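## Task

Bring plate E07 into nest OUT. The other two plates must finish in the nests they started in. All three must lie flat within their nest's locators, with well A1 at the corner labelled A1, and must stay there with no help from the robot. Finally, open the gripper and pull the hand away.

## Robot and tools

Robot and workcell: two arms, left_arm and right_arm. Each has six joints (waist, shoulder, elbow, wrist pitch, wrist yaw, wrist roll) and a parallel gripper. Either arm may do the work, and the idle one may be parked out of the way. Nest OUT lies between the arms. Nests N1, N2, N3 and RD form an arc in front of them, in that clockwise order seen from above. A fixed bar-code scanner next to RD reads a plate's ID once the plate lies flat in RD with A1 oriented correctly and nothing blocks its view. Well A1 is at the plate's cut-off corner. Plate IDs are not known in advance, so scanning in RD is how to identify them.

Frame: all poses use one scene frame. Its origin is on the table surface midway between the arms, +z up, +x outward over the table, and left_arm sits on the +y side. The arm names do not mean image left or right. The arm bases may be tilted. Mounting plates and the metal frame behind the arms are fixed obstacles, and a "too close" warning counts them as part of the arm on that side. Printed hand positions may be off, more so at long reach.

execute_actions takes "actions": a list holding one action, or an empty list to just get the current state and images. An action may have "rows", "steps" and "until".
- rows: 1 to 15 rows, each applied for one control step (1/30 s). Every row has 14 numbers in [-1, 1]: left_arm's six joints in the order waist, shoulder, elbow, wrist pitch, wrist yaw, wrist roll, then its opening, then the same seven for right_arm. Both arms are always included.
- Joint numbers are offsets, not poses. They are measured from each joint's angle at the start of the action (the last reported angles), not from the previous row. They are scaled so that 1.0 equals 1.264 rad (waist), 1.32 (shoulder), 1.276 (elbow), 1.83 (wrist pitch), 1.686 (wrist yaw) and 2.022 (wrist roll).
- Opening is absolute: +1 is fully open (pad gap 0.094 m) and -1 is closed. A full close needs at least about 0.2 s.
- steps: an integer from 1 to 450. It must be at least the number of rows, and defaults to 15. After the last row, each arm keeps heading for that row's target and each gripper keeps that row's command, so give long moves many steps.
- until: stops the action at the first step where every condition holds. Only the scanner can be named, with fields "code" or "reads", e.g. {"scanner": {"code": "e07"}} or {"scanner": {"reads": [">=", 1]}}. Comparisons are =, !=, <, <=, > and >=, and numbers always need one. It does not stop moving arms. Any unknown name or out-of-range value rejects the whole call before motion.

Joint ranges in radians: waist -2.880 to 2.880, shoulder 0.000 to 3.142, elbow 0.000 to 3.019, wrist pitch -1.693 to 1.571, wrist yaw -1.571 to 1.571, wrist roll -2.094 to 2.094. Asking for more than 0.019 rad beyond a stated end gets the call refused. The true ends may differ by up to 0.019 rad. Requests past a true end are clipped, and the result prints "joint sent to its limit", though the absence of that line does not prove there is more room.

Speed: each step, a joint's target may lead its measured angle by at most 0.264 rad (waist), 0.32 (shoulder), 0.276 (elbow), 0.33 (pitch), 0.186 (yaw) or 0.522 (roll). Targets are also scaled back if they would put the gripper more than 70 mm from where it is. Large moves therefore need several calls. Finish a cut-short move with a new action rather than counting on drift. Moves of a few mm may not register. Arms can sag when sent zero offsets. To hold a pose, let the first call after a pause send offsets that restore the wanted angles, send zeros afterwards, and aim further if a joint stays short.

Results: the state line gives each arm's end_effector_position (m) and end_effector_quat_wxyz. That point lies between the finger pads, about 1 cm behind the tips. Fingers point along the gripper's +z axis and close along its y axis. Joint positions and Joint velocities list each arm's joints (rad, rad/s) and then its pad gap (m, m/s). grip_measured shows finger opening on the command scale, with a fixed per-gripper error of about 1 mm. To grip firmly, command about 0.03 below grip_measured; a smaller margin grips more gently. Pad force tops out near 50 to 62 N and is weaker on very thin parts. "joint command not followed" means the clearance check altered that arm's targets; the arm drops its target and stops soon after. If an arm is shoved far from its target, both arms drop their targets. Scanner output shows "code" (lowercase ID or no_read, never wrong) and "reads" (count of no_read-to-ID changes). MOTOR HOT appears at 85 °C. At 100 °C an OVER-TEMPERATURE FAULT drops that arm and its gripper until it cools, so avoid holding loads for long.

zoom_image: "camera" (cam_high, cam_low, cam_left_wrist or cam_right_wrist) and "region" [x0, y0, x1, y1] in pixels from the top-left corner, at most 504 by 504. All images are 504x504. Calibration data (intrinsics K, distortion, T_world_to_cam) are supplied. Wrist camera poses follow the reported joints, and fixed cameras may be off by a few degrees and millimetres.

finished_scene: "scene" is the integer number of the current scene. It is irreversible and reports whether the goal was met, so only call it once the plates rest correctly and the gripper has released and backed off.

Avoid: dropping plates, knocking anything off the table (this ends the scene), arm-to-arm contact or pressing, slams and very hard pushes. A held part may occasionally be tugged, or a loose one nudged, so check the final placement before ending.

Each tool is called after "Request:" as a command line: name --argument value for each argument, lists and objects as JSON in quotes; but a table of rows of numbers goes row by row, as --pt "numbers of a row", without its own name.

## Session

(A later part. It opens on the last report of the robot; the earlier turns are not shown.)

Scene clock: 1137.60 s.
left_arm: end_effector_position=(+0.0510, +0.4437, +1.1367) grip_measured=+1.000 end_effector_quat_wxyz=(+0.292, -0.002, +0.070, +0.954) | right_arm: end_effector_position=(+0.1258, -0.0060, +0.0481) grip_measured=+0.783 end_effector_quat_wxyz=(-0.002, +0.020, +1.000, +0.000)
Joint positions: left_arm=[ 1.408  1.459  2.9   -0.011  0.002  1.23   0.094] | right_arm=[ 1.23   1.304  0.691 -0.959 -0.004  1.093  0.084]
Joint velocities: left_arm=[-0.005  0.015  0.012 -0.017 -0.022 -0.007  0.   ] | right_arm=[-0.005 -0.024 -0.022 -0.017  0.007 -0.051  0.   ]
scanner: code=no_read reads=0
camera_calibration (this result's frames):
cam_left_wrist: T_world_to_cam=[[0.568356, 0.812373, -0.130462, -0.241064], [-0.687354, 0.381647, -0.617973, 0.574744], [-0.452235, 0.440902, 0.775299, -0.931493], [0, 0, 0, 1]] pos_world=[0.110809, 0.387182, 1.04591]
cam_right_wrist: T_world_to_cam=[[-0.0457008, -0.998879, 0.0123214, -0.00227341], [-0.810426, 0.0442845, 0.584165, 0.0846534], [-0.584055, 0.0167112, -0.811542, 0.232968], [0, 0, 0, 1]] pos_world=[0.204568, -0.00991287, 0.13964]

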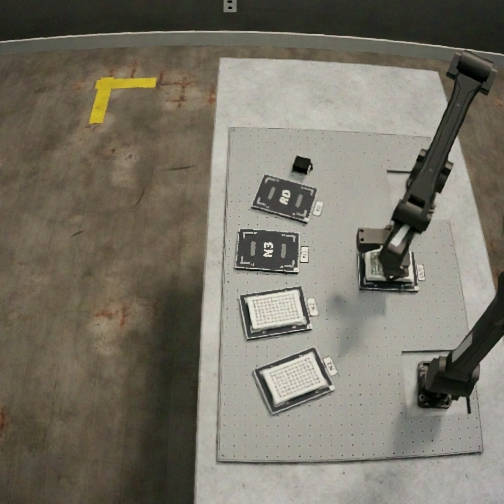

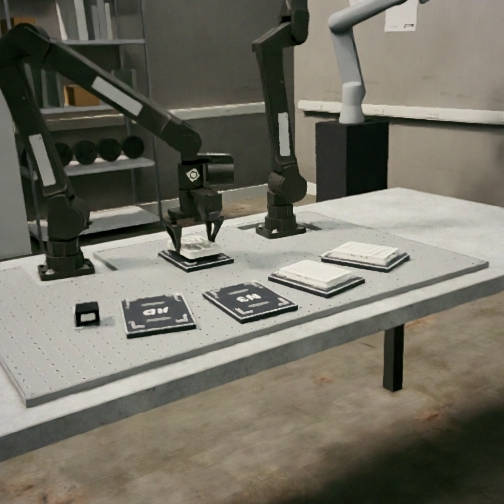

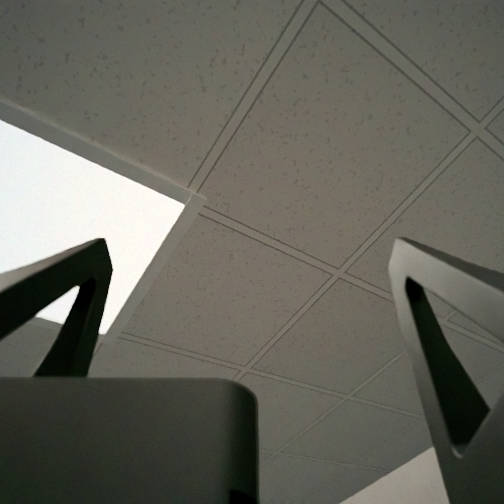

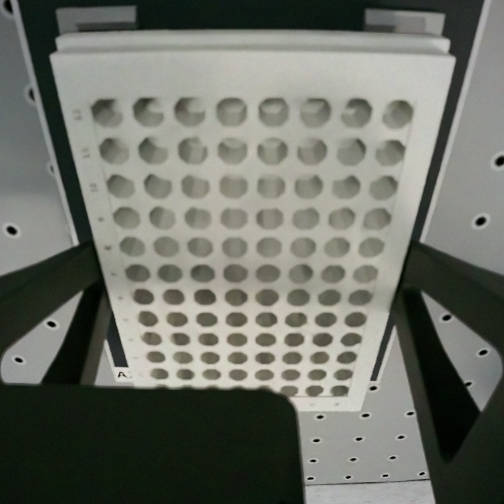

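Request:
execute_actions --actions '[{"rows": [[0,0,0,0,0,0,1, 0.0062,0.014,0.005,0.0066,0,0.005,0.75],[0,0,0,0,0,0,1, 0.0069,0.014,0.005,0.0066,0,0.0055,0.75],[0,0,0,0,0,0,1, 0.0076,0.014,0.005,0.0066,0,0.006,0.75],[0,0,0,0,0,0,1, 0.0083,0.014,0.005,0.0066,0,0.0065,0.75],[0,0,0,0,0,0,1, 0.009,0.014,0.005,0.0066,0,0.007,0.75],[0,0,0,0,0,0,1, 0.0096,0.014,0.005,0.0066,0,0.0074,0.75],[0,0,0,0,0,0,1, 0.0102,0.014,0.005,0.0066,0,0.0077,0.75],[0,0,0,0,0,0,1, 0.0108,0.014,0.005,0.0066,0,0.0079,0.75]], "steps": 12}]'

Scene clock: 1174.73 s.
left_arm: end_effector_position=(+0.0510, +0.4437, +1.1367) grip_measured=+1.000 end_effector_quat_wxyz=(+0.292, -0.002, +0.070, +0.954) | right_arm: end_effector_position=(+0.1257, -0.0059, +0.0481) grip_measured=+0.783 end_effector_quat_wxyz=(-0.002, +0.023, +1.000, +0.000)
Joint positions: left_arm=[ 1.408  1.459  2.9   -0.011  0.002  1.23   0.094] | right_arm=[ 1.231  1.304  0.691 -0.959 -0.004  1.098  0.084]
Joint velocities: left_arm=[-0.015 -0.015 -0.007 -0.007 -0.022  0.051  0.   ] | right_arm=[-0.005 -0.015  0.002 -0.007 -0.037 -0.037 -0.   ]
scanner: code=no_read reads=0
camera_calibration (this result's frames):
cam_left_wrist: T_world_to_cam=[[0.568356, 0.812373, -0.130462, -0.241064], [-0.687354, 0.381647, -0.617973, 0.574744], [-0.452235, 0.440902, 0.775299, -0.931493], [0, 0, 0, 1]] pos_world=[0.110809, 0.387182, 1.04591]
cam_right_wrist: T_world_to_cam=[[-0.0510347, -0.998621, 0.0123453, -0.00155074], [-0.810176, 0.0486258, 0.584167, 0.0845647], [-0.583962, 0.019811, -0.81154, 0.232915], [0, 0, 0, 1]] pos_world=[0.204447, -0.0102749, 0.139639]

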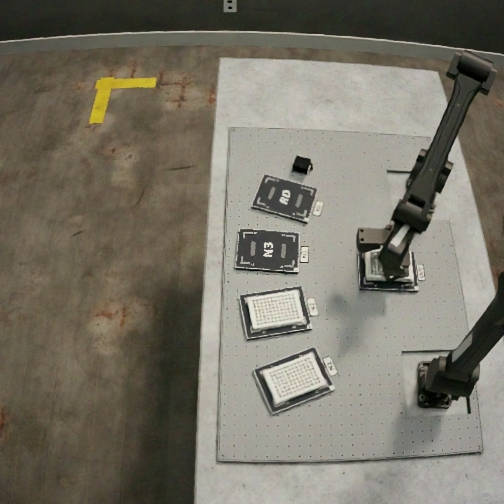

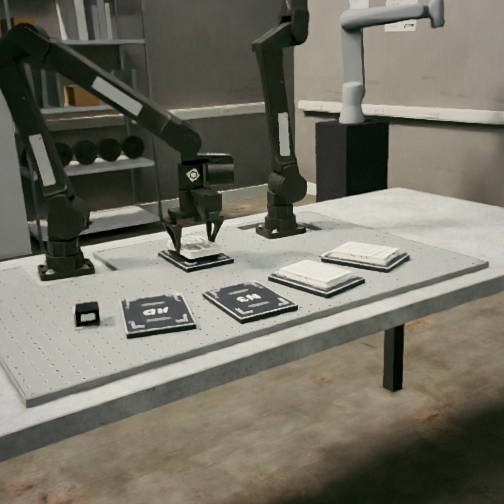

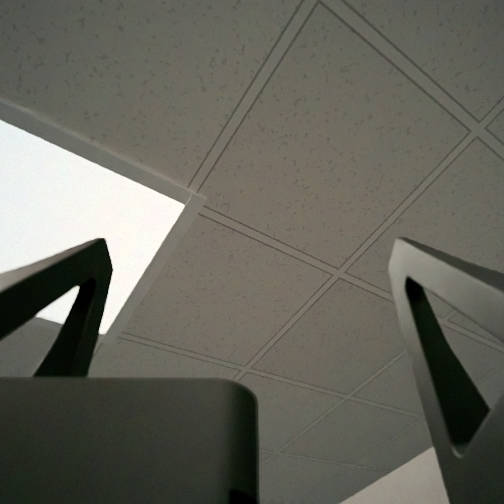

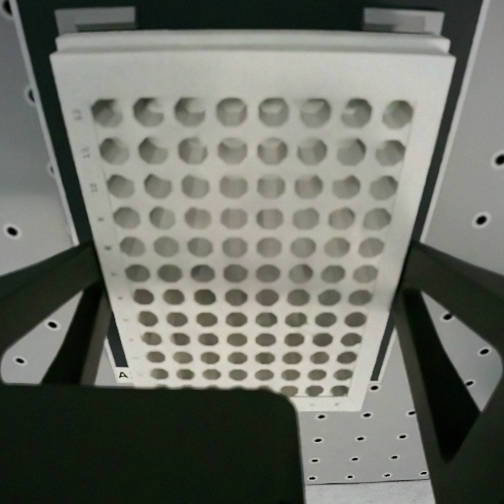

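Request:
zoom_image --camera "cam_right_wrist" --region '[0, 0, 168, 120]'

Request:
zoom_image --camera "cam_right_wrist" --region '[336, 0, 504, 120]'

Region (0, 0, 168, 120) of cam_right_wrist's 504x504 image, scaled by 3.000, with more detail than that image has; it fills the top 360 rows of this view, and the rest is white.

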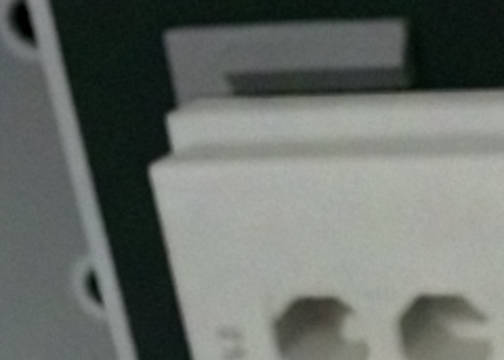

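Region (336, 0, 504, 120) of cam_right_wrist's 504x504 image, scaled by 3.000, with more detail than that image has; it fills the top 360 rows of this view, and the rest is white.

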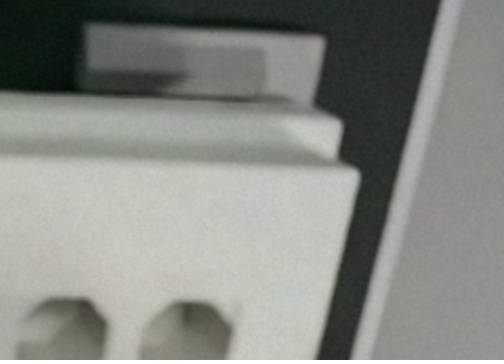

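Request:
execute_actions --actions '[{"rows": [[0,0,0,0,0,0,1, 0.0105,0.014,0.005,0.0066,0,0.0059,0.75],[0,0,0,0,0,0,1, 0.011,0.014,0.005,0.0066,0,0.0064,0.75],[0,0,0,0,0,0,1, 0.0115,0.014,0.005,0.0066,0,0.0069,0.75],[0,0,0,0,0,0,1, 0.012,0.014,0.005,0.0066,0,0.0074,0.75],[0,0,0,0,0,0,1, 0.0125,0.014,0.005,0.0066,0,0.0079,0.75],[0,0,0,0,0,0,1, 0.013,0.014,0.005,0.0066,0,0.0083,0.75],[0,0,0,0,0,0,1, 0.0134,0.014,0.005,0.0066,0,0.0086,0.75],[0,0,0,0,0,0,1, 0.0138,0.014,0.005,0.0066,0,0.0089,0.75]], "steps": 12}]'

Scene clock: 1193.50 s.
left_arm: end_effector_position=(+0.0510, +0.4437, +1.1367) grip_measured=+1.000 end_effector_quat_wxyz=(+0.292, -0.002, +0.070, +0.954) | right_arm: end_effector_position=(+0.1245, -0.0053, +0.0481) grip_measured=+0.783 end_effector_quat_wxyz=(-0.002, +0.024, +1.000, +0.000)
Joint positions: left_arm=[ 1.408  1.459  2.9   -0.011  0.002  1.23   0.094] | right_arm=[ 1.235  1.304  0.691 -0.959 -0.004  1.106  0.084]
Joint velocities: left_arm=[-0.015 -0.005 -0.012  0.012  0.007 -0.037  0.   ] | right_arm=[-0.015  0.005  0.002  0.007  0.022  0.022  0.   ]
scanner: code=no_read reads=0
camera_calibration (this result's frames):
cam_left_wrist: T_world_to_cam=[[0.568356, 0.812373, -0.130462, -0.241064], [-0.687354, 0.381647, -0.617973, 0.574744], [-0.452235, 0.440902, 0.775299, -0.931493], [0, 0, 0, 1]] pos_world=[0.110809, 0.387182, 1.04591]
cam_right_wrist: T_world_to_cam=[[-0.053701, -0.99848, 0.0123756, -0.000605555], [-0.810039, 0.0508066, 0.58417, 0.0835601], [-0.583911, 0.0213458, -0.811537, 0.232207], [0, 0, 0, 1]] pos_world=[0.203243, -0.0098067, 0.139639]

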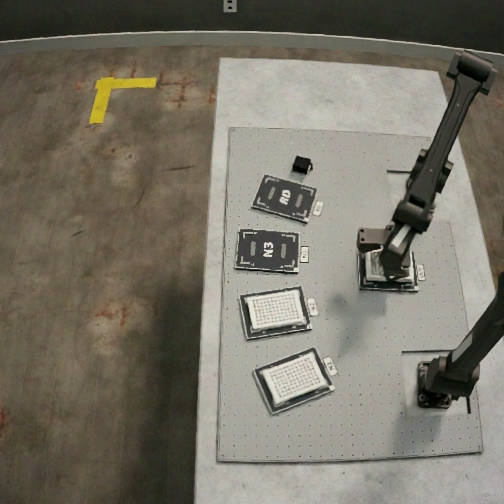

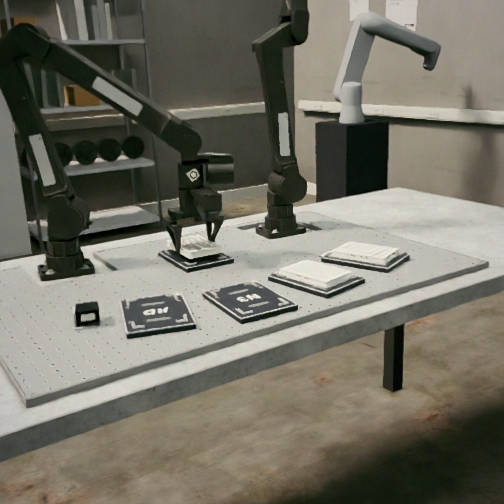

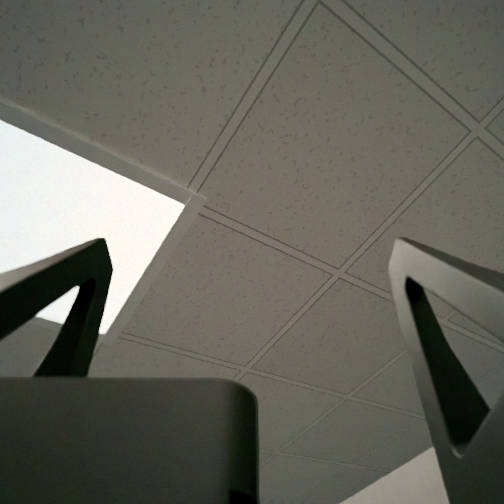

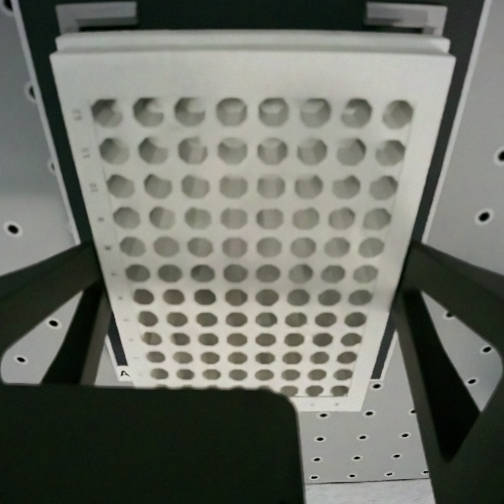

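Request:
zoom_image --camera "cam_right_wrist" --region '[0, 0, 168, 120]'

Request:
zoom_image --camera "cam_right_wrist" --region '[336, 0, 504, 120]'

Region (0, 0, 168, 120) of cam_right_wrist's 504x504 image, scaled by 3.000, with more detail than that image has; it fills the top 360 rows of this view, and the rest is white.

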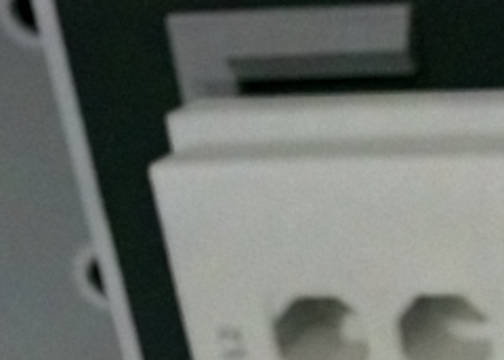

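Region (336, 0, 504, 120) of cam_right_wrist's 504x504 image, scaled by 3.000, with more detail than that image has; it fills the top 360 rows of this view, and the rest is white.

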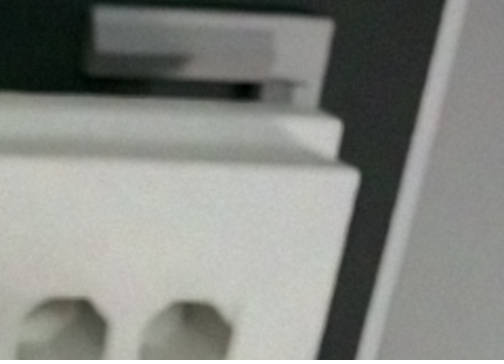

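Request:
execute_actions --actions '[{"rows": [[0,0,0,0,0,0,1, 0.009,0.014,0.002,0.0066,0,0.004,0.75],[0,0,0,0,0,0,1, 0.007,0.014,-0.001,0.0066,0,0.003,0.75],[0,0,0,0,0,0,1, 0.005,0.0145,-0.003,0.0072,0,0.003,0.75],[0,0,0,0,0,0,1, 0.004,0.0155,-0.0038,0.0084,0,0.003,0.75],[0,0,0,0,0,0,1, 0.004,0.0165,-0.0046,0.0097,0,0.003,0.75],[0,0,0,0,0,0,1, 0.004,0.0174,-0.0054,0.0109,0,0.003,0.75],[0,0,0,0,0,0,1, 0.004,0.0184,-0.0062,0.0121,0,0.003,0.75],[0,0,0,0,0,0,1, 0.004,0.0194,-0.007,0.0133,0,0.003,0.75],[0,0,0,0,0,0,1, 0.004,0.0204,-0.0078,0.0146,0,0.003,0.75],[0,0,0,0,0,0,1, 0.004,0.0213,-0.0086,0.0158,0,0.003,0.75],[0,0,0,0,0,0,1, 0.004,0.0223,-0.0094,0.017,0,0.003,0.75],[0,0,0,0,0,0,1, 0.004,0.0233,-0.0102,0.0182,0,0.003,0.75],[0,0,0,0,0,0,1, 0.004,0.0243,-0.011,0.0195,0,0.003,0.75],[0,0,0,0,0,0,1, 0.004,0.0253,-0.0118,0.0207,0,0.003,0.75],[0,0,0,0,0,0,1, 0.004,0.0262,-0.0125,0.0219,0,0.003,0.75]], "steps": 21}]'

Scene clock: 1236.23 s.
left_arm: end_effector_position=(+0.0510, +0.4437, +1.1367) grip_measured=+1.000 end_effector_quat_wxyz=(+0.292, -0.002, +0.070, +0.954) | right_arm: end_effector_position=(+0.1249, -0.0046, +0.0403) grip_measured=+0.783 end_effector_quat_wxyz=(-0.002, +0.025, +1.000, +0.001)
Joint positions: left_arm=[ 1.408  1.459  2.9   -0.011  0.002  1.23   0.094] | right_arm=[ 1.235  1.321  0.681 -0.932 -0.004  1.107  0.084]
Joint velocities: left_arm=[-0.015 -0.015  0.017 -0.007 -0.037 -0.022  0.   ] | right_arm=[-0.005 -0.005 -0.017 -0.002  0.007  0.007  0.001]
scanner: code=no_read reads=0
camera_calibration (this result's frames):
cam_left_wrist: T_world_to_cam=[[0.568356, 0.812373, -0.130462, -0.241064], [-0.687354, 0.381647, -0.617973, 0.574744], [-0.452235, 0.440902, 0.775299, -0.931493], [0, 0, 0, 1]] pos_world=[0.110809, 0.387182, 1.04591]
cam_right_wrist: T_world_to_cam=[[-0.054846, -0.998422, 0.0120384, 0.000325981], [-0.81009, 0.0515423, 0.584036, 0.0884207], [-0.583735, 0.0222798, -0.811639, 0.226037], [0, 0, 0, 1]] pos_world=[0.203593, -0.00926801, 0.131816]

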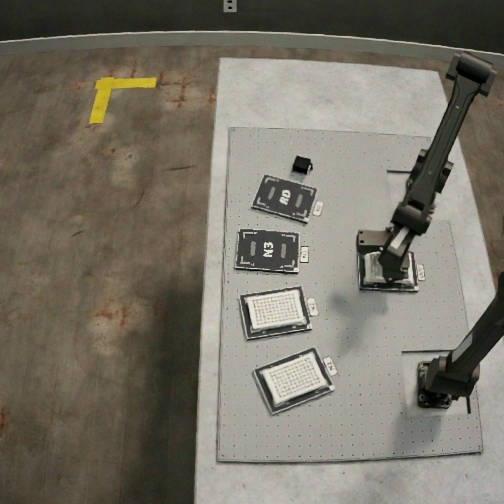

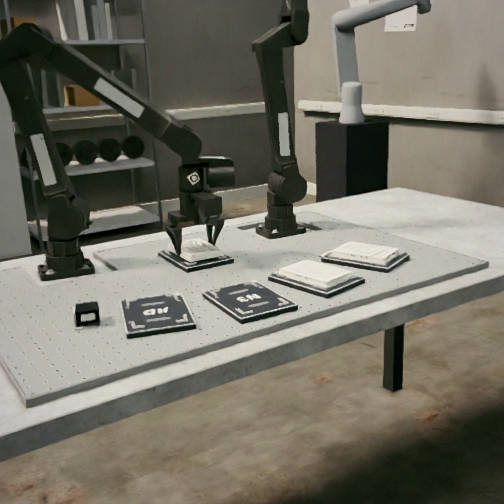

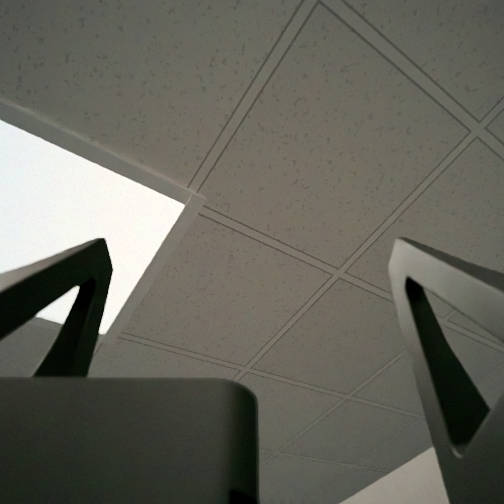

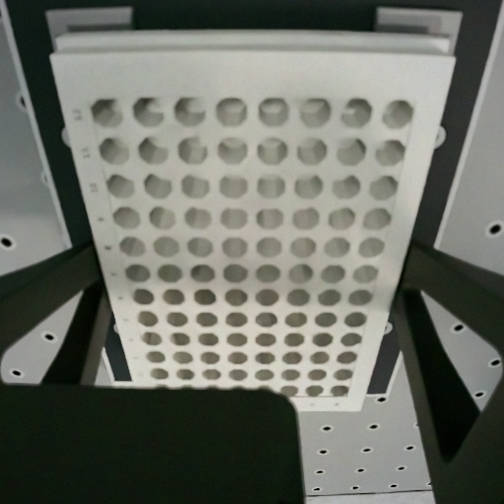

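Request:
zoom_image --camera "cam_right_wrist" --region '[0, 0, 168, 160]'

Request:
zoom_image --camera "cam_right_wrist" --region '[336, 0, 504, 160]'

Request:
zoom_image --camera "cam_low" --region '[150, 210, 250, 280]'

Region (0, 0, 168, 160) of cam_right_wrist's 504x504 image, scaled by 3.000, with more detail than that image has; it fills the top 480 rows of this view, and the rest is white.

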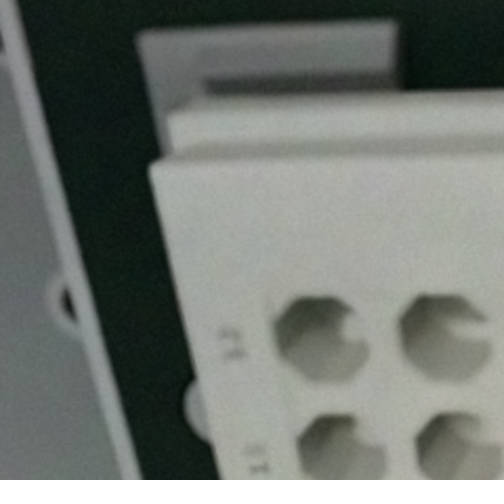

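Region (336, 0, 504, 160) of cam_right_wrist's 504x504 image, scaled by 3.000, with more detail than that image has; it fills the top 480 rows of this view, and the rest is white.

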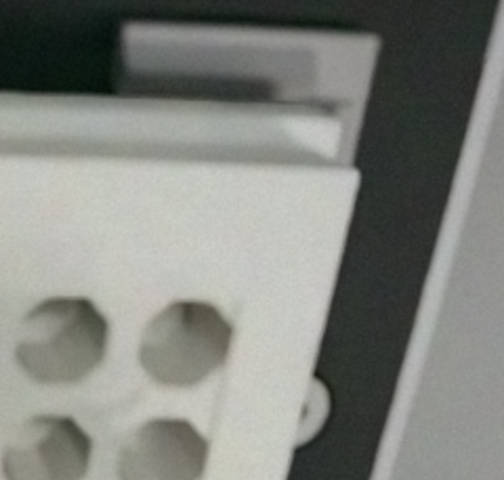

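Region (150, 210, 250, 280) of cam_low's 504x504 image, scaled by 5.040, with more detail than that image has; it fills the top 353 rows of this view, and the rest is white.

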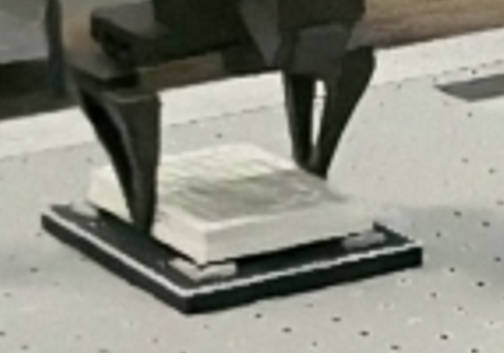

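Request:
execute_actions --actions '[{"rows": [[0,0,0,0,0,0,1, 0.004,0.0138,-0.0053,0.0079,0,0.0025,0.75],[0,0,0,0,0,0,1, 0.004,0.0143,-0.0059,0.0087,0,0.0025,0.75],[0,0,0,0,0,0,1, 0.004,0.0149,-0.0064,0.0095,0,0.0025,0.75],[0,0,0,0,0,0,1, 0.004,0.0154,-0.007,0.0102,0,0.0025,0.75],[0,0,0,0,0,0,1, 0.004,0.0159,-0.0076,0.011,0,0.0025,0.75],[0,0,0,0,0,0,1, 0.004,0.0165,-0.0081,0.0118,0,0.0025,0.75],[0,0,0,0,0,0,1, 0.004,0.017,-0.0087,0.0126,0,0.0025,0.75],[0,0,0,0,0,0,1, 0.004,0.0175,-0.0093,0.0133,0,0.0025,0.75],[0,0,0,0,0,0,1, 0.004,0.0181,-0.0098,0.0141,0,0.0025,0.75],[0,0,0,0,0,0,1, 0.004,0.0186,-0.0104,0.0149,0,0.0025,0.75]], "steps": 15}]'

Scene clock: 1271.60 s.
left_arm: end_effector_position=(+0.0510, +0.4437, +1.1367) grip_measured=+1.000 end_effector_quat_wxyz=(+0.292, -0.002, +0.070, +0.954) | right_arm: end_effector_position=(+0.1259, -0.0028, +0.0388) grip_measured=+0.783 end_effector_quat_wxyz=(+0.000, +0.025, +1.000, +0.004)
Joint positions: left_arm=[ 1.408  1.459  2.9   -0.011  0.002  1.23   0.094] | right_arm=[ 1.235  1.324  0.679 -0.918 -0.004  1.107  0.084]
Joint velocities: left_arm=[ 0.005 -0.005 -0.007 -0.002 -0.037 -0.095  0.   ] | right_arm=[ 0.015 -0.015 -0.002 -0.017  0.051  0.022 -0.   ]
scanner: code=no_read reads=0
camera_calibration (this result's frames):
cam_left_wrist: T_world_to_cam=[[0.568356, 0.812373, -0.130462, -0.241064], [-0.687354, 0.381647, -0.617973, 0.574744], [-0.452235, 0.440902, 0.775299, -0.931493], [0, 0, 0, 1]] pos_world=[0.110809, 0.387182, 1.04591]
cam_right_wrist: T_world_to_cam=[[-0.0548809, -0.998484, 0.00417347, 0.00248762], [-0.812603, 0.0470922, 0.580912, 0.0904092], [-0.580228, 0.0284896, -0.813955, 0.225084], [0, 0, 0, 1]] pos_world=[0.204203, -0.00818628, 0.130678]

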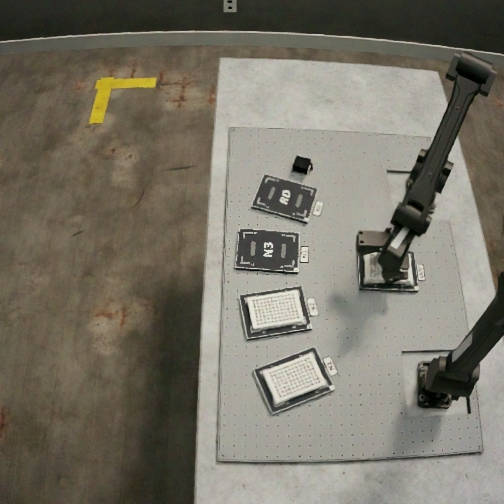

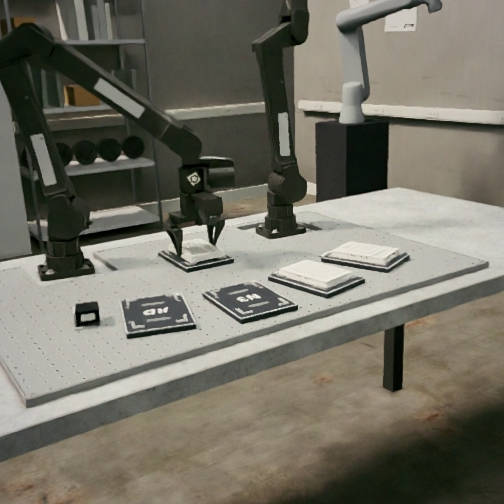

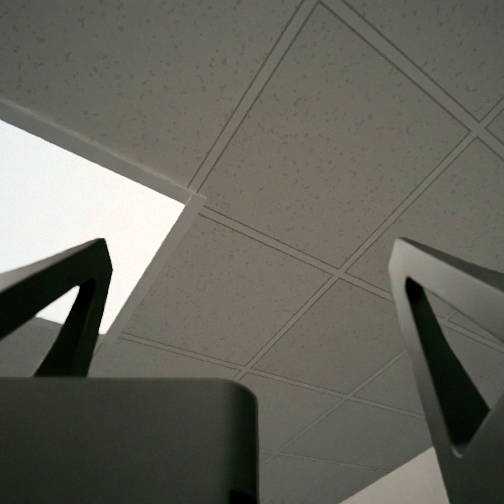

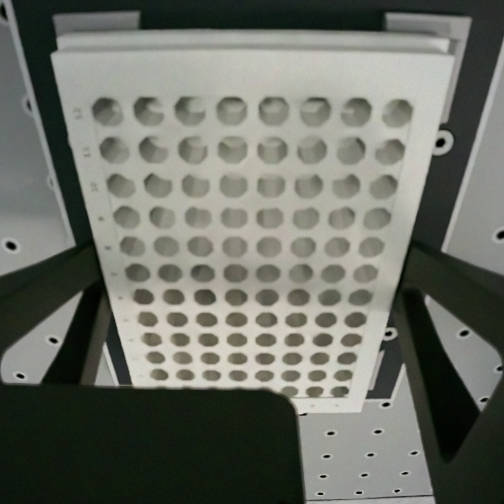

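Request:
zoom_image --camera "cam_right_wrist" --region '[0, 0, 168, 160]'

Request:
zoom_image --camera "cam_right_wrist" --region '[336, 0, 504, 160]'

Request:
zoom_image --camera "cam_low" --region '[150, 210, 250, 280]'

Region (0, 0, 168, 160) of cam_right_wrist's 504x504 image, scaled by 3.000, with more detail than that image has; it fills the top 480 rows of this view, and the rest is white.

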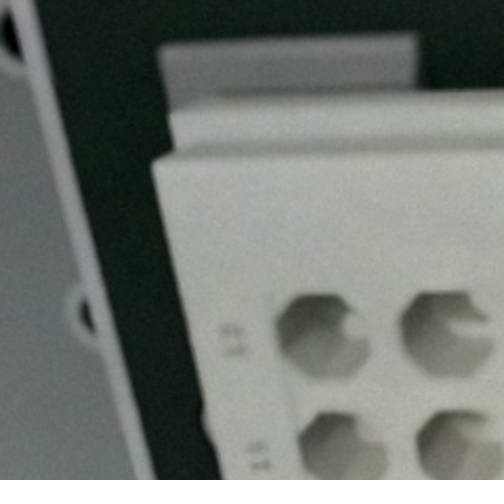

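Region (336, 0, 504, 160) of cam_right_wrist's 504x504 image, scaled by 3.000, with more detail than that image has; it fills the top 480 rows of this view, and the rest is white.

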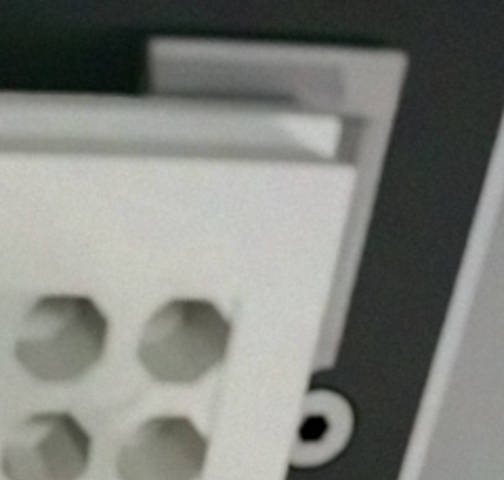

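Region (150, 210, 250, 280) of cam_low's 504x504 image, scaled by 5.040, with more detail than that image has; it fills the top 353 rows of this view, and the rest is white.

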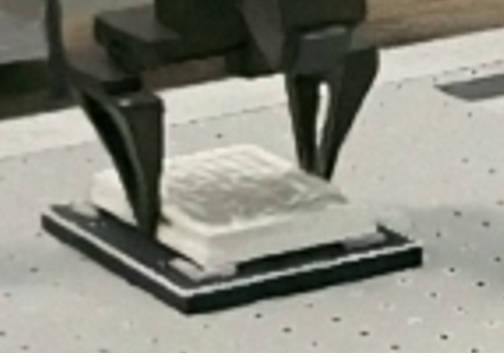

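Request:
execute_actions --actions '[{"rows": [[0,0,0,0,0,0,1, 0.004,0.013,-0.004,0.005,0,0.0025,0.75],[0,0,0,0,0,0,1, 0.004,0.010,0.000,0.002,0,0.0025,0.75],[0,0,0,0,0,0,1, 0.004,0.008,0.002,-0.001,0,0.0025,0.75],[0,0,0,0,0,0,1, 0.004,0.006,0.002,-0.003,0,0.0025,0.75],[0,0,0,0,0,0,1, 0.004,0.0045,0.002,-0.004,0,0.0025,0.75],[0,0,0,0,0,0,1, 0.004,0.003,0.002,-0.005,0,0.0025,0.75],[0,0,0,0,0,0,1, 0.004,0.002,0.002,-0.0055,0,0.0025,0.75],[0,0,0,0,0,0,1, 0.004,0.0015,0.002,-0.006,0,0.0025,0.75],[0,0,0,0,0,0,1, 0.004,0.0015,0.002,-0.007,0,0.0025,0.75],[0,0,0,0,0,0,1, 0.004,0.0015,0.002,-0.008,0,0.0025,0.75],[0,0,0,0,0,0,1, 0.004,0.0015,0.002,-0.009,0,0.0025,0.75],[0,0,0,0,0,0,1, 0.004,0.0015,0.002,-0.010,0,0.0025,0.75],[0,0,0,0,0,0,1, 0.004,0.0015,0.002,-0.011,0,0.0025,0.75],[0,0,0,0,0,0,1, 0.004,0.0015,0.002,-0.012,0,0.0025,0.75]], "steps": 19}]'

Scene clock: 1325.27 s.
left_arm: end_effector_position=(+0.0510, +0.4437, +1.1367) grip_measured=+1.000 end_effector_quat_wxyz=(+0.292, -0.002, +0.070, +0.954) | right_arm: end_effector_position=(+0.1246, -0.0050, +0.0388) grip_measured=+0.783 end_effector_quat_wxyz=(-0.002, +0.025, +1.000, -0.000)
Joint positions: left_arm=[ 1.408  1.459  2.9   -0.011  0.002  1.23   0.094] | right_arm=[ 1.235  1.324  0.679 -0.928 -0.004  1.107  0.084]
Joint velocities: left_arm=[ 0.005 -0.015  0.002  0.007 -0.037  0.022  0.   ] | right_arm=[-0.024 -0.005 -0.002  0.002  0.037 -0.081 -0.001]
scanner: code=no_read reads=0
camera_calibration (this result's frames):
cam_left_wrist: T_world_to_cam=[[0.568356, 0.812373, -0.130462, -0.241064], [-0.687354, 0.381647, -0.617973, 0.574744], [-0.452235, 0.440902, 0.775299, -0.931493], [0, 0, 0, 1]] pos_world=[0.110809, 0.387182, 1.04591]
cam_right_wrist: T_world_to_cam=[[-0.0548364, -0.998405, 0.0134062, -0.000146138], [-0.809651, 0.0523187, 0.584574, 0.0890202], [-0.584344, 0.0212016, -0.811229, 0.224791], [0, 0, 0, 1]] pos_world=[0.203422, -0.00956926, 0.13032]

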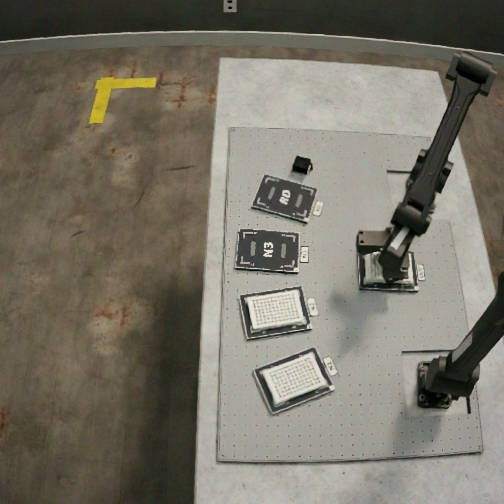

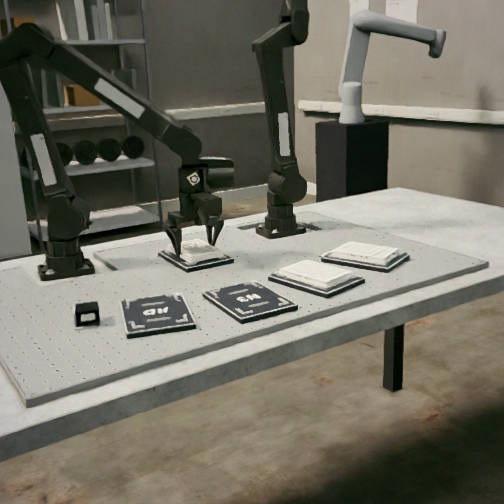

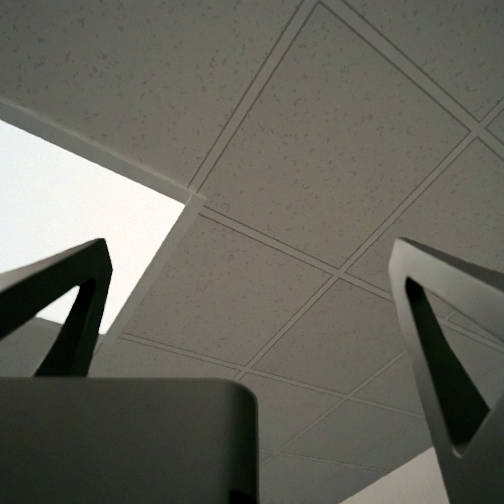

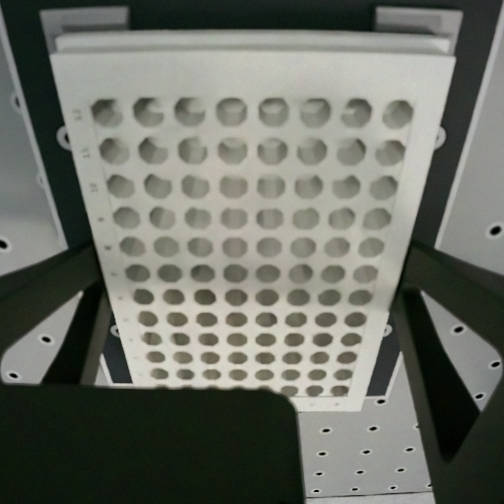

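Request:
zoom_image --camera "cam_right_wrist" --region '[0, 0, 168, 160]'

Request:
zoom_image --camera "cam_right_wrist" --region '[336, 0, 504, 160]'

Request:
zoom_image --camera "cam_low" --region '[150, 210, 250, 280]'

Region (0, 0, 168, 160) of cam_right_wrist's 504x504 image, scaled by 3.000, with more detail than that image has; it fills the top 480 rows of this view, and the rest is white.

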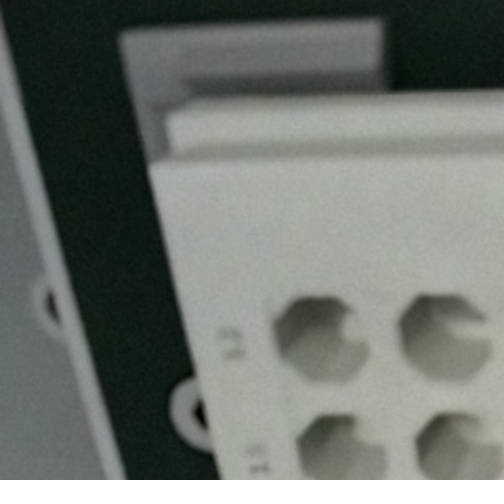

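Region (336, 0, 504, 160) of cam_right_wrist's 504x504 image, scaled by 3.000, with more detail than that image has; it fills the top 480 rows of this view, and the rest is white.

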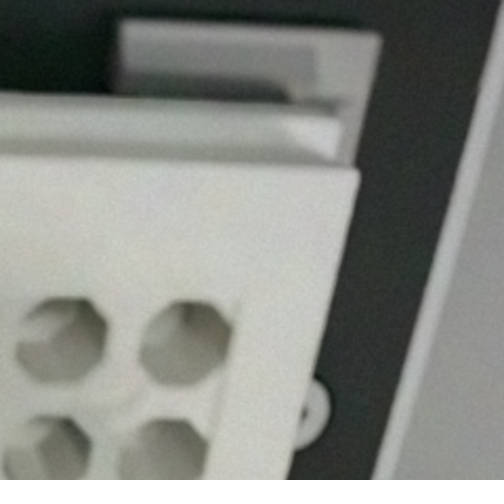

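Region (150, 210, 250, 280) of cam_low's 504x504 image, scaled by 5.040, with more detail than that image has; it fills the top 353 rows of this view, and the rest is white.

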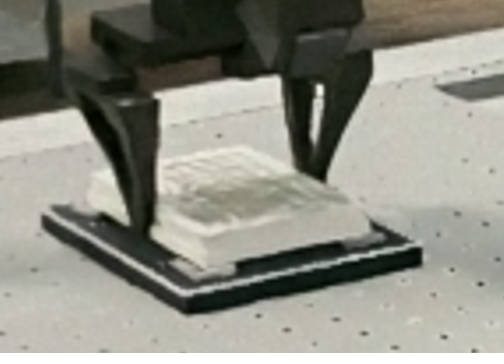

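Request:
execute_actions --actions '[{"rows": [[0,0,0,0,0,0,1, 0.006,0.004,0.002,-0.005,0,0.0025,0.75],[0,0,0,0,0,0,1, 0.008,0.006,0.002,-0.004,0,0.0025,0.75],[0,0,0,0,0,0,1, 0.0095,0.008,0.002,-0.003,0,0.0025,0.75],[0,0,0,0,0,0,1, 0.0105,0.0095,0.002,-0.002,0,0.0025,0.75],[0,0,0,0,0,0,1, 0.0115,0.0105,0.002,-0.002,0,0.0025,0.75],[0,0,0,0,0,0,1, 0.0124,0.0115,0.002,-0.002,0,0.0025,0.75],[0,0,0,0,0,0,1, 0.0124,0.012,0.002,-0.002,0,0.0025,0.75],[0,0,0,0,0,0,1, 0.0124,0.013,0.002,-0.002,0,0.0025,0.75],[0,0,0,0,0,0,1, 0.0124,0.0142,0.002,-0.002,0,0.0025,0.75],[0,0,0,0,0,0,1, 0.0124,0.0154,0.002,-0.002,0,0.0025,0.75],[0,0,0,0,0,0,1, 0.0124,0.0166,0.002,-0.002,0,0.0025,0.75],[0,0,0,0,0,0,1, 0.0124,0.0178,0.002,-0.002,0,0.0025,0.75],[0,0,0,0,0,0,1, 0.0124,0.0188,0.002,-0.002,0,0.0025,0.75],[0,0,0,0,0,0,1, 0.0124,0.0197,0.002,-0.002,0,0.0025,0.75],[0,0,0,0,0,0,1, 0.0124,0.0205,0.002,-0.002,0,0.0025,0.75]], "steps": 21}]'

Scene clock: 1360.77 s.
left_arm: end_effector_position=(+0.0510, +0.4437, +1.1367) grip_measured=+1.000 end_effector_quat_wxyz=(+0.292, -0.002, +0.070, +0.954) | right_arm: end_effector_position=(+0.1235, -0.0052, +0.0368) grip_measured=+0.783 end_effector_quat_wxyz=(-0.004, +0.024, +1.000, -0.003)
Joint positions: left_arm=[ 1.408  1.459  2.9   -0.011  0.002  1.23   0.094] | right_arm=[ 1.238  1.331  0.679 -0.928 -0.004  1.107  0.084]
Joint velocities: left_arm=[-0.005 -0.005 -0.007  0.002 -0.081 -0.022  0.   ] | right_arm=[-0.015 -0.005  0.002 -0.007  0.022 -0.022 -0.001]
scanner: code=no_read reads=0
camera_calibration (this result's frames):
cam_left_wrist: T_world_to_cam=[[0.568356, 0.812373, -0.130462, -0.241064], [-0.687354, 0.381647, -0.617973, 0.574744], [-0.452235, 0.440902, 0.775299, -0.931493], [0, 0, 0, 1]] pos_world=[0.110809, 0.387182, 1.04591]
cam_right_wrist: T_world_to_cam=[[-0.0521111, -0.998443, 0.0199055, -0.00089509], [-0.807712, 0.0538614, 0.587112, 0.0889663], [-0.58727, 0.0145172, -0.809261, 0.222759], [0, 0, 0, 1]] pos_world=[0.202632, -0.00891937, 0.128055]

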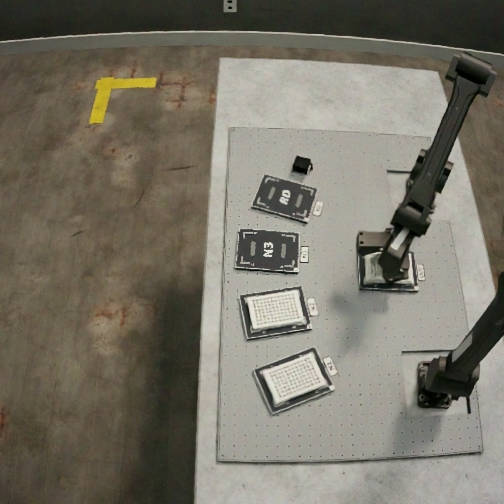

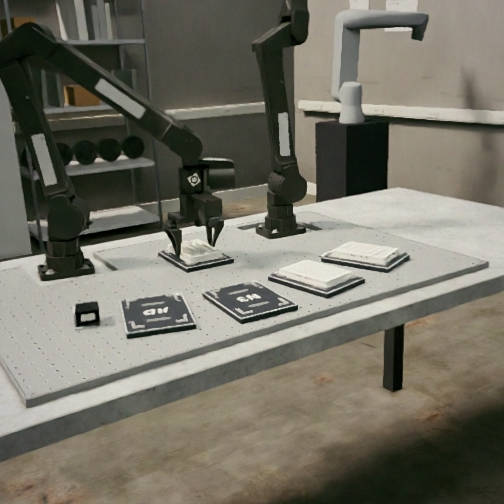

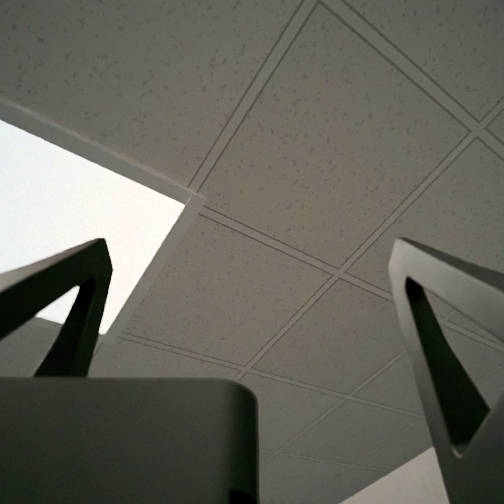

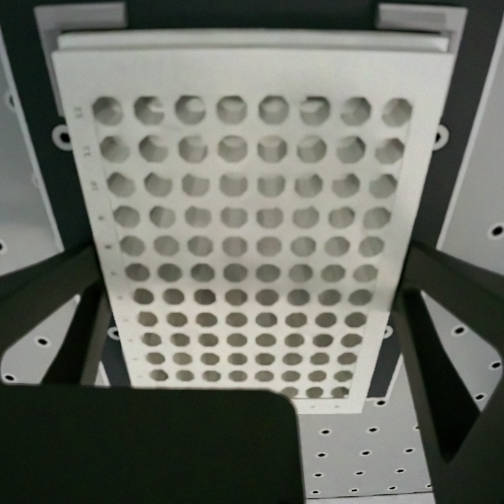

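Request:
zoom_image --camera "cam_right_wrist" --region '[0, 0, 168, 160]'

Request:
zoom_image --camera "cam_right_wrist" --region '[336, 0, 504, 160]'

Request:
zoom_image --camera "cam_low" --region '[150, 210, 250, 280]'

Region (0, 0, 168, 160) of cam_right_wrist's 504x504 image, scaled by 3.000, with more detail than that image has; it fills the top 480 rows of this view, and the rest is white.

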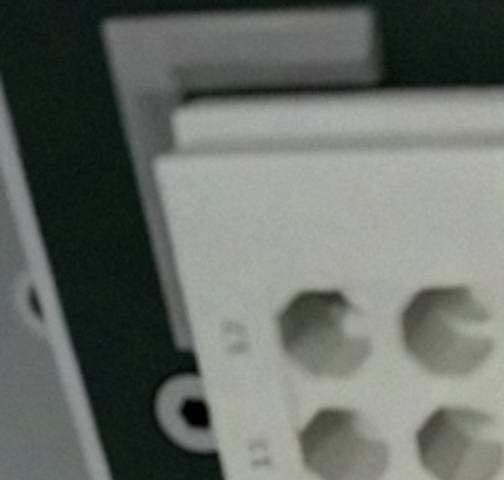

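Region (336, 0, 504, 160) of cam_right_wrist's 504x504 image, scaled by 3.000, with more detail than that image has; it fills the top 480 rows of this view, and the rest is white.

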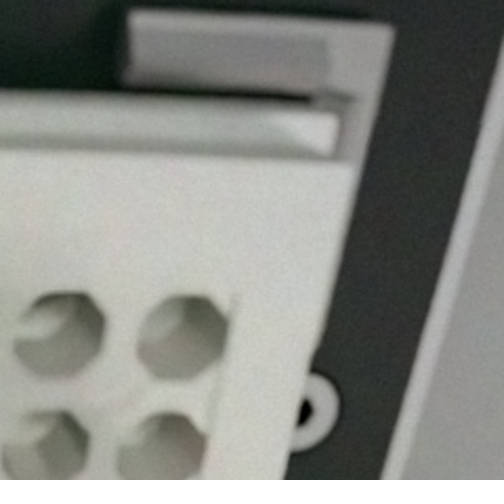

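Region (150, 210, 250, 280) of cam_low's 504x504 image, scaled by 5.040, with more detail than that image has; it fills the top 353 rows of this view, and the rest is white.

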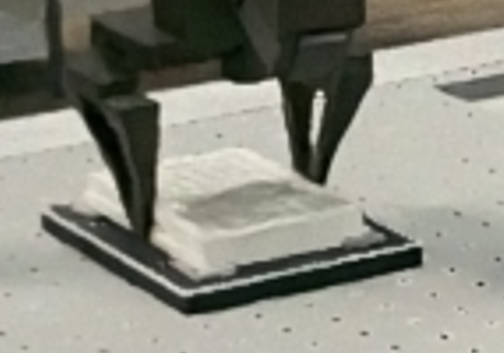

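Request:
execute_actions --actions '[{"rows": [[0,0,0,0,0,0,1, 0.004,0.011,0.002,0,0,0.002,0.80],[0,0,0,0,0,0,1, 0.002,0.010,0.002,0,0,0.002,0.85],[0,0,0,0,0,0,1, 0.0,0.010,0.002,0,0,0.002,0.92],[0,0,0,0,0,0,1, 0.0,0.010,0.002,0,0,0.002,1.0]], "steps": 9}]'

Scene clock: 1383.63 s.
left_arm: end_effector_position=(+0.0510, +0.4437, +1.1367) grip_measured=+1.000 end_effector_quat_wxyz=(+0.292, -0.002, +0.070, +0.954) | right_arm: end_effector_position=(+0.1235, -0.0052, +0.0368) grip_measured=+1.000 end_effector_quat_wxyz=(-0.004, +0.024, +1.000, -0.003)
Joint positions: left_arm=[ 1.408  1.459  2.9   -0.011  0.002  1.23   0.094] | right_arm=[ 1.238  1.331  0.679 -0.928 -0.004  1.107  0.094]
Joint velocities: left_arm=[-0.005 -0.015 -0.002 -0.002 -0.066 -0.007  0.   ] | right_arm=[ 0.005  0.005  0.027  0.002  0.037 -0.007  0.   ]
scanner: code=no_read reads=0
camera_calibration (this result's frames):
cam_left_wrist: T_world_to_cam=[[0.568356, 0.812373, -0.130462, -0.241064], [-0.687354, 0.381647, -0.617973, 0.574744], [-0.452235, 0.440902, 0.775299, -0.931493], [0, 0, 0, 1]] pos_world=[0.110809, 0.387182, 1.04591]
cam_right_wrist: T_world_to_cam=[[-0.0521111, -0.998443, 0.0199055, -0.00089509], [-0.807712, 0.0538614, 0.587112, 0.0889663], [-0.58727, 0.0145172, -0.809261, 0.222759], [0, 0, 0, 1]] pos_world=[0.202632, -0.00891937, 0.128055]

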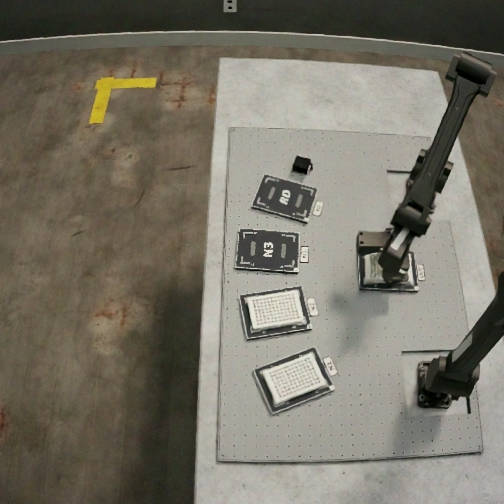

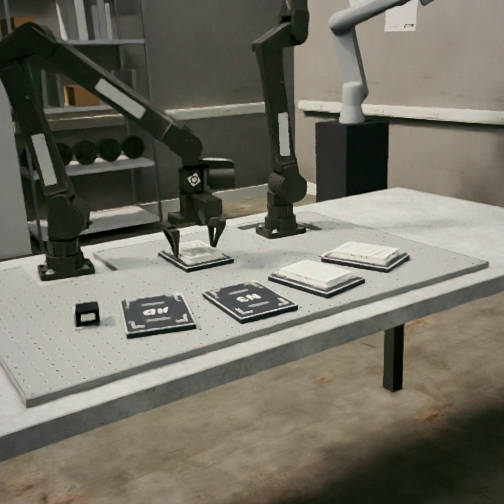

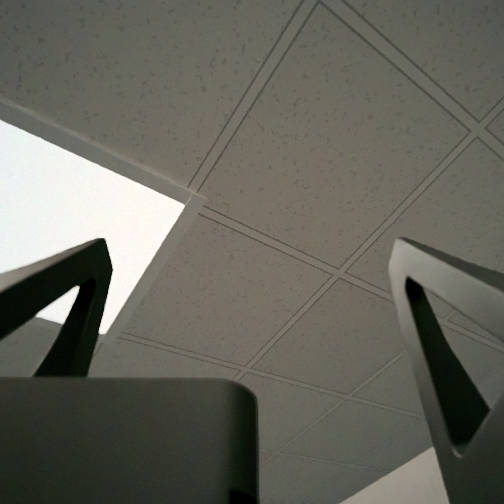

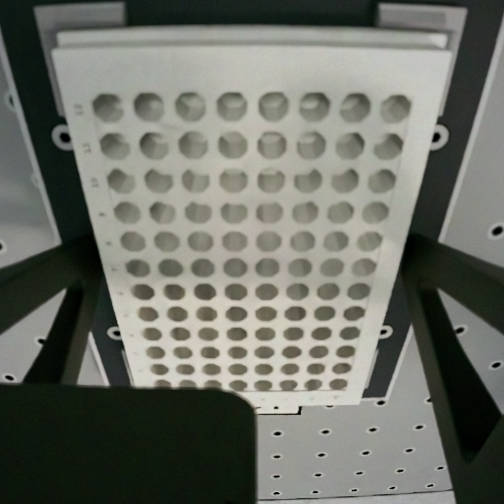

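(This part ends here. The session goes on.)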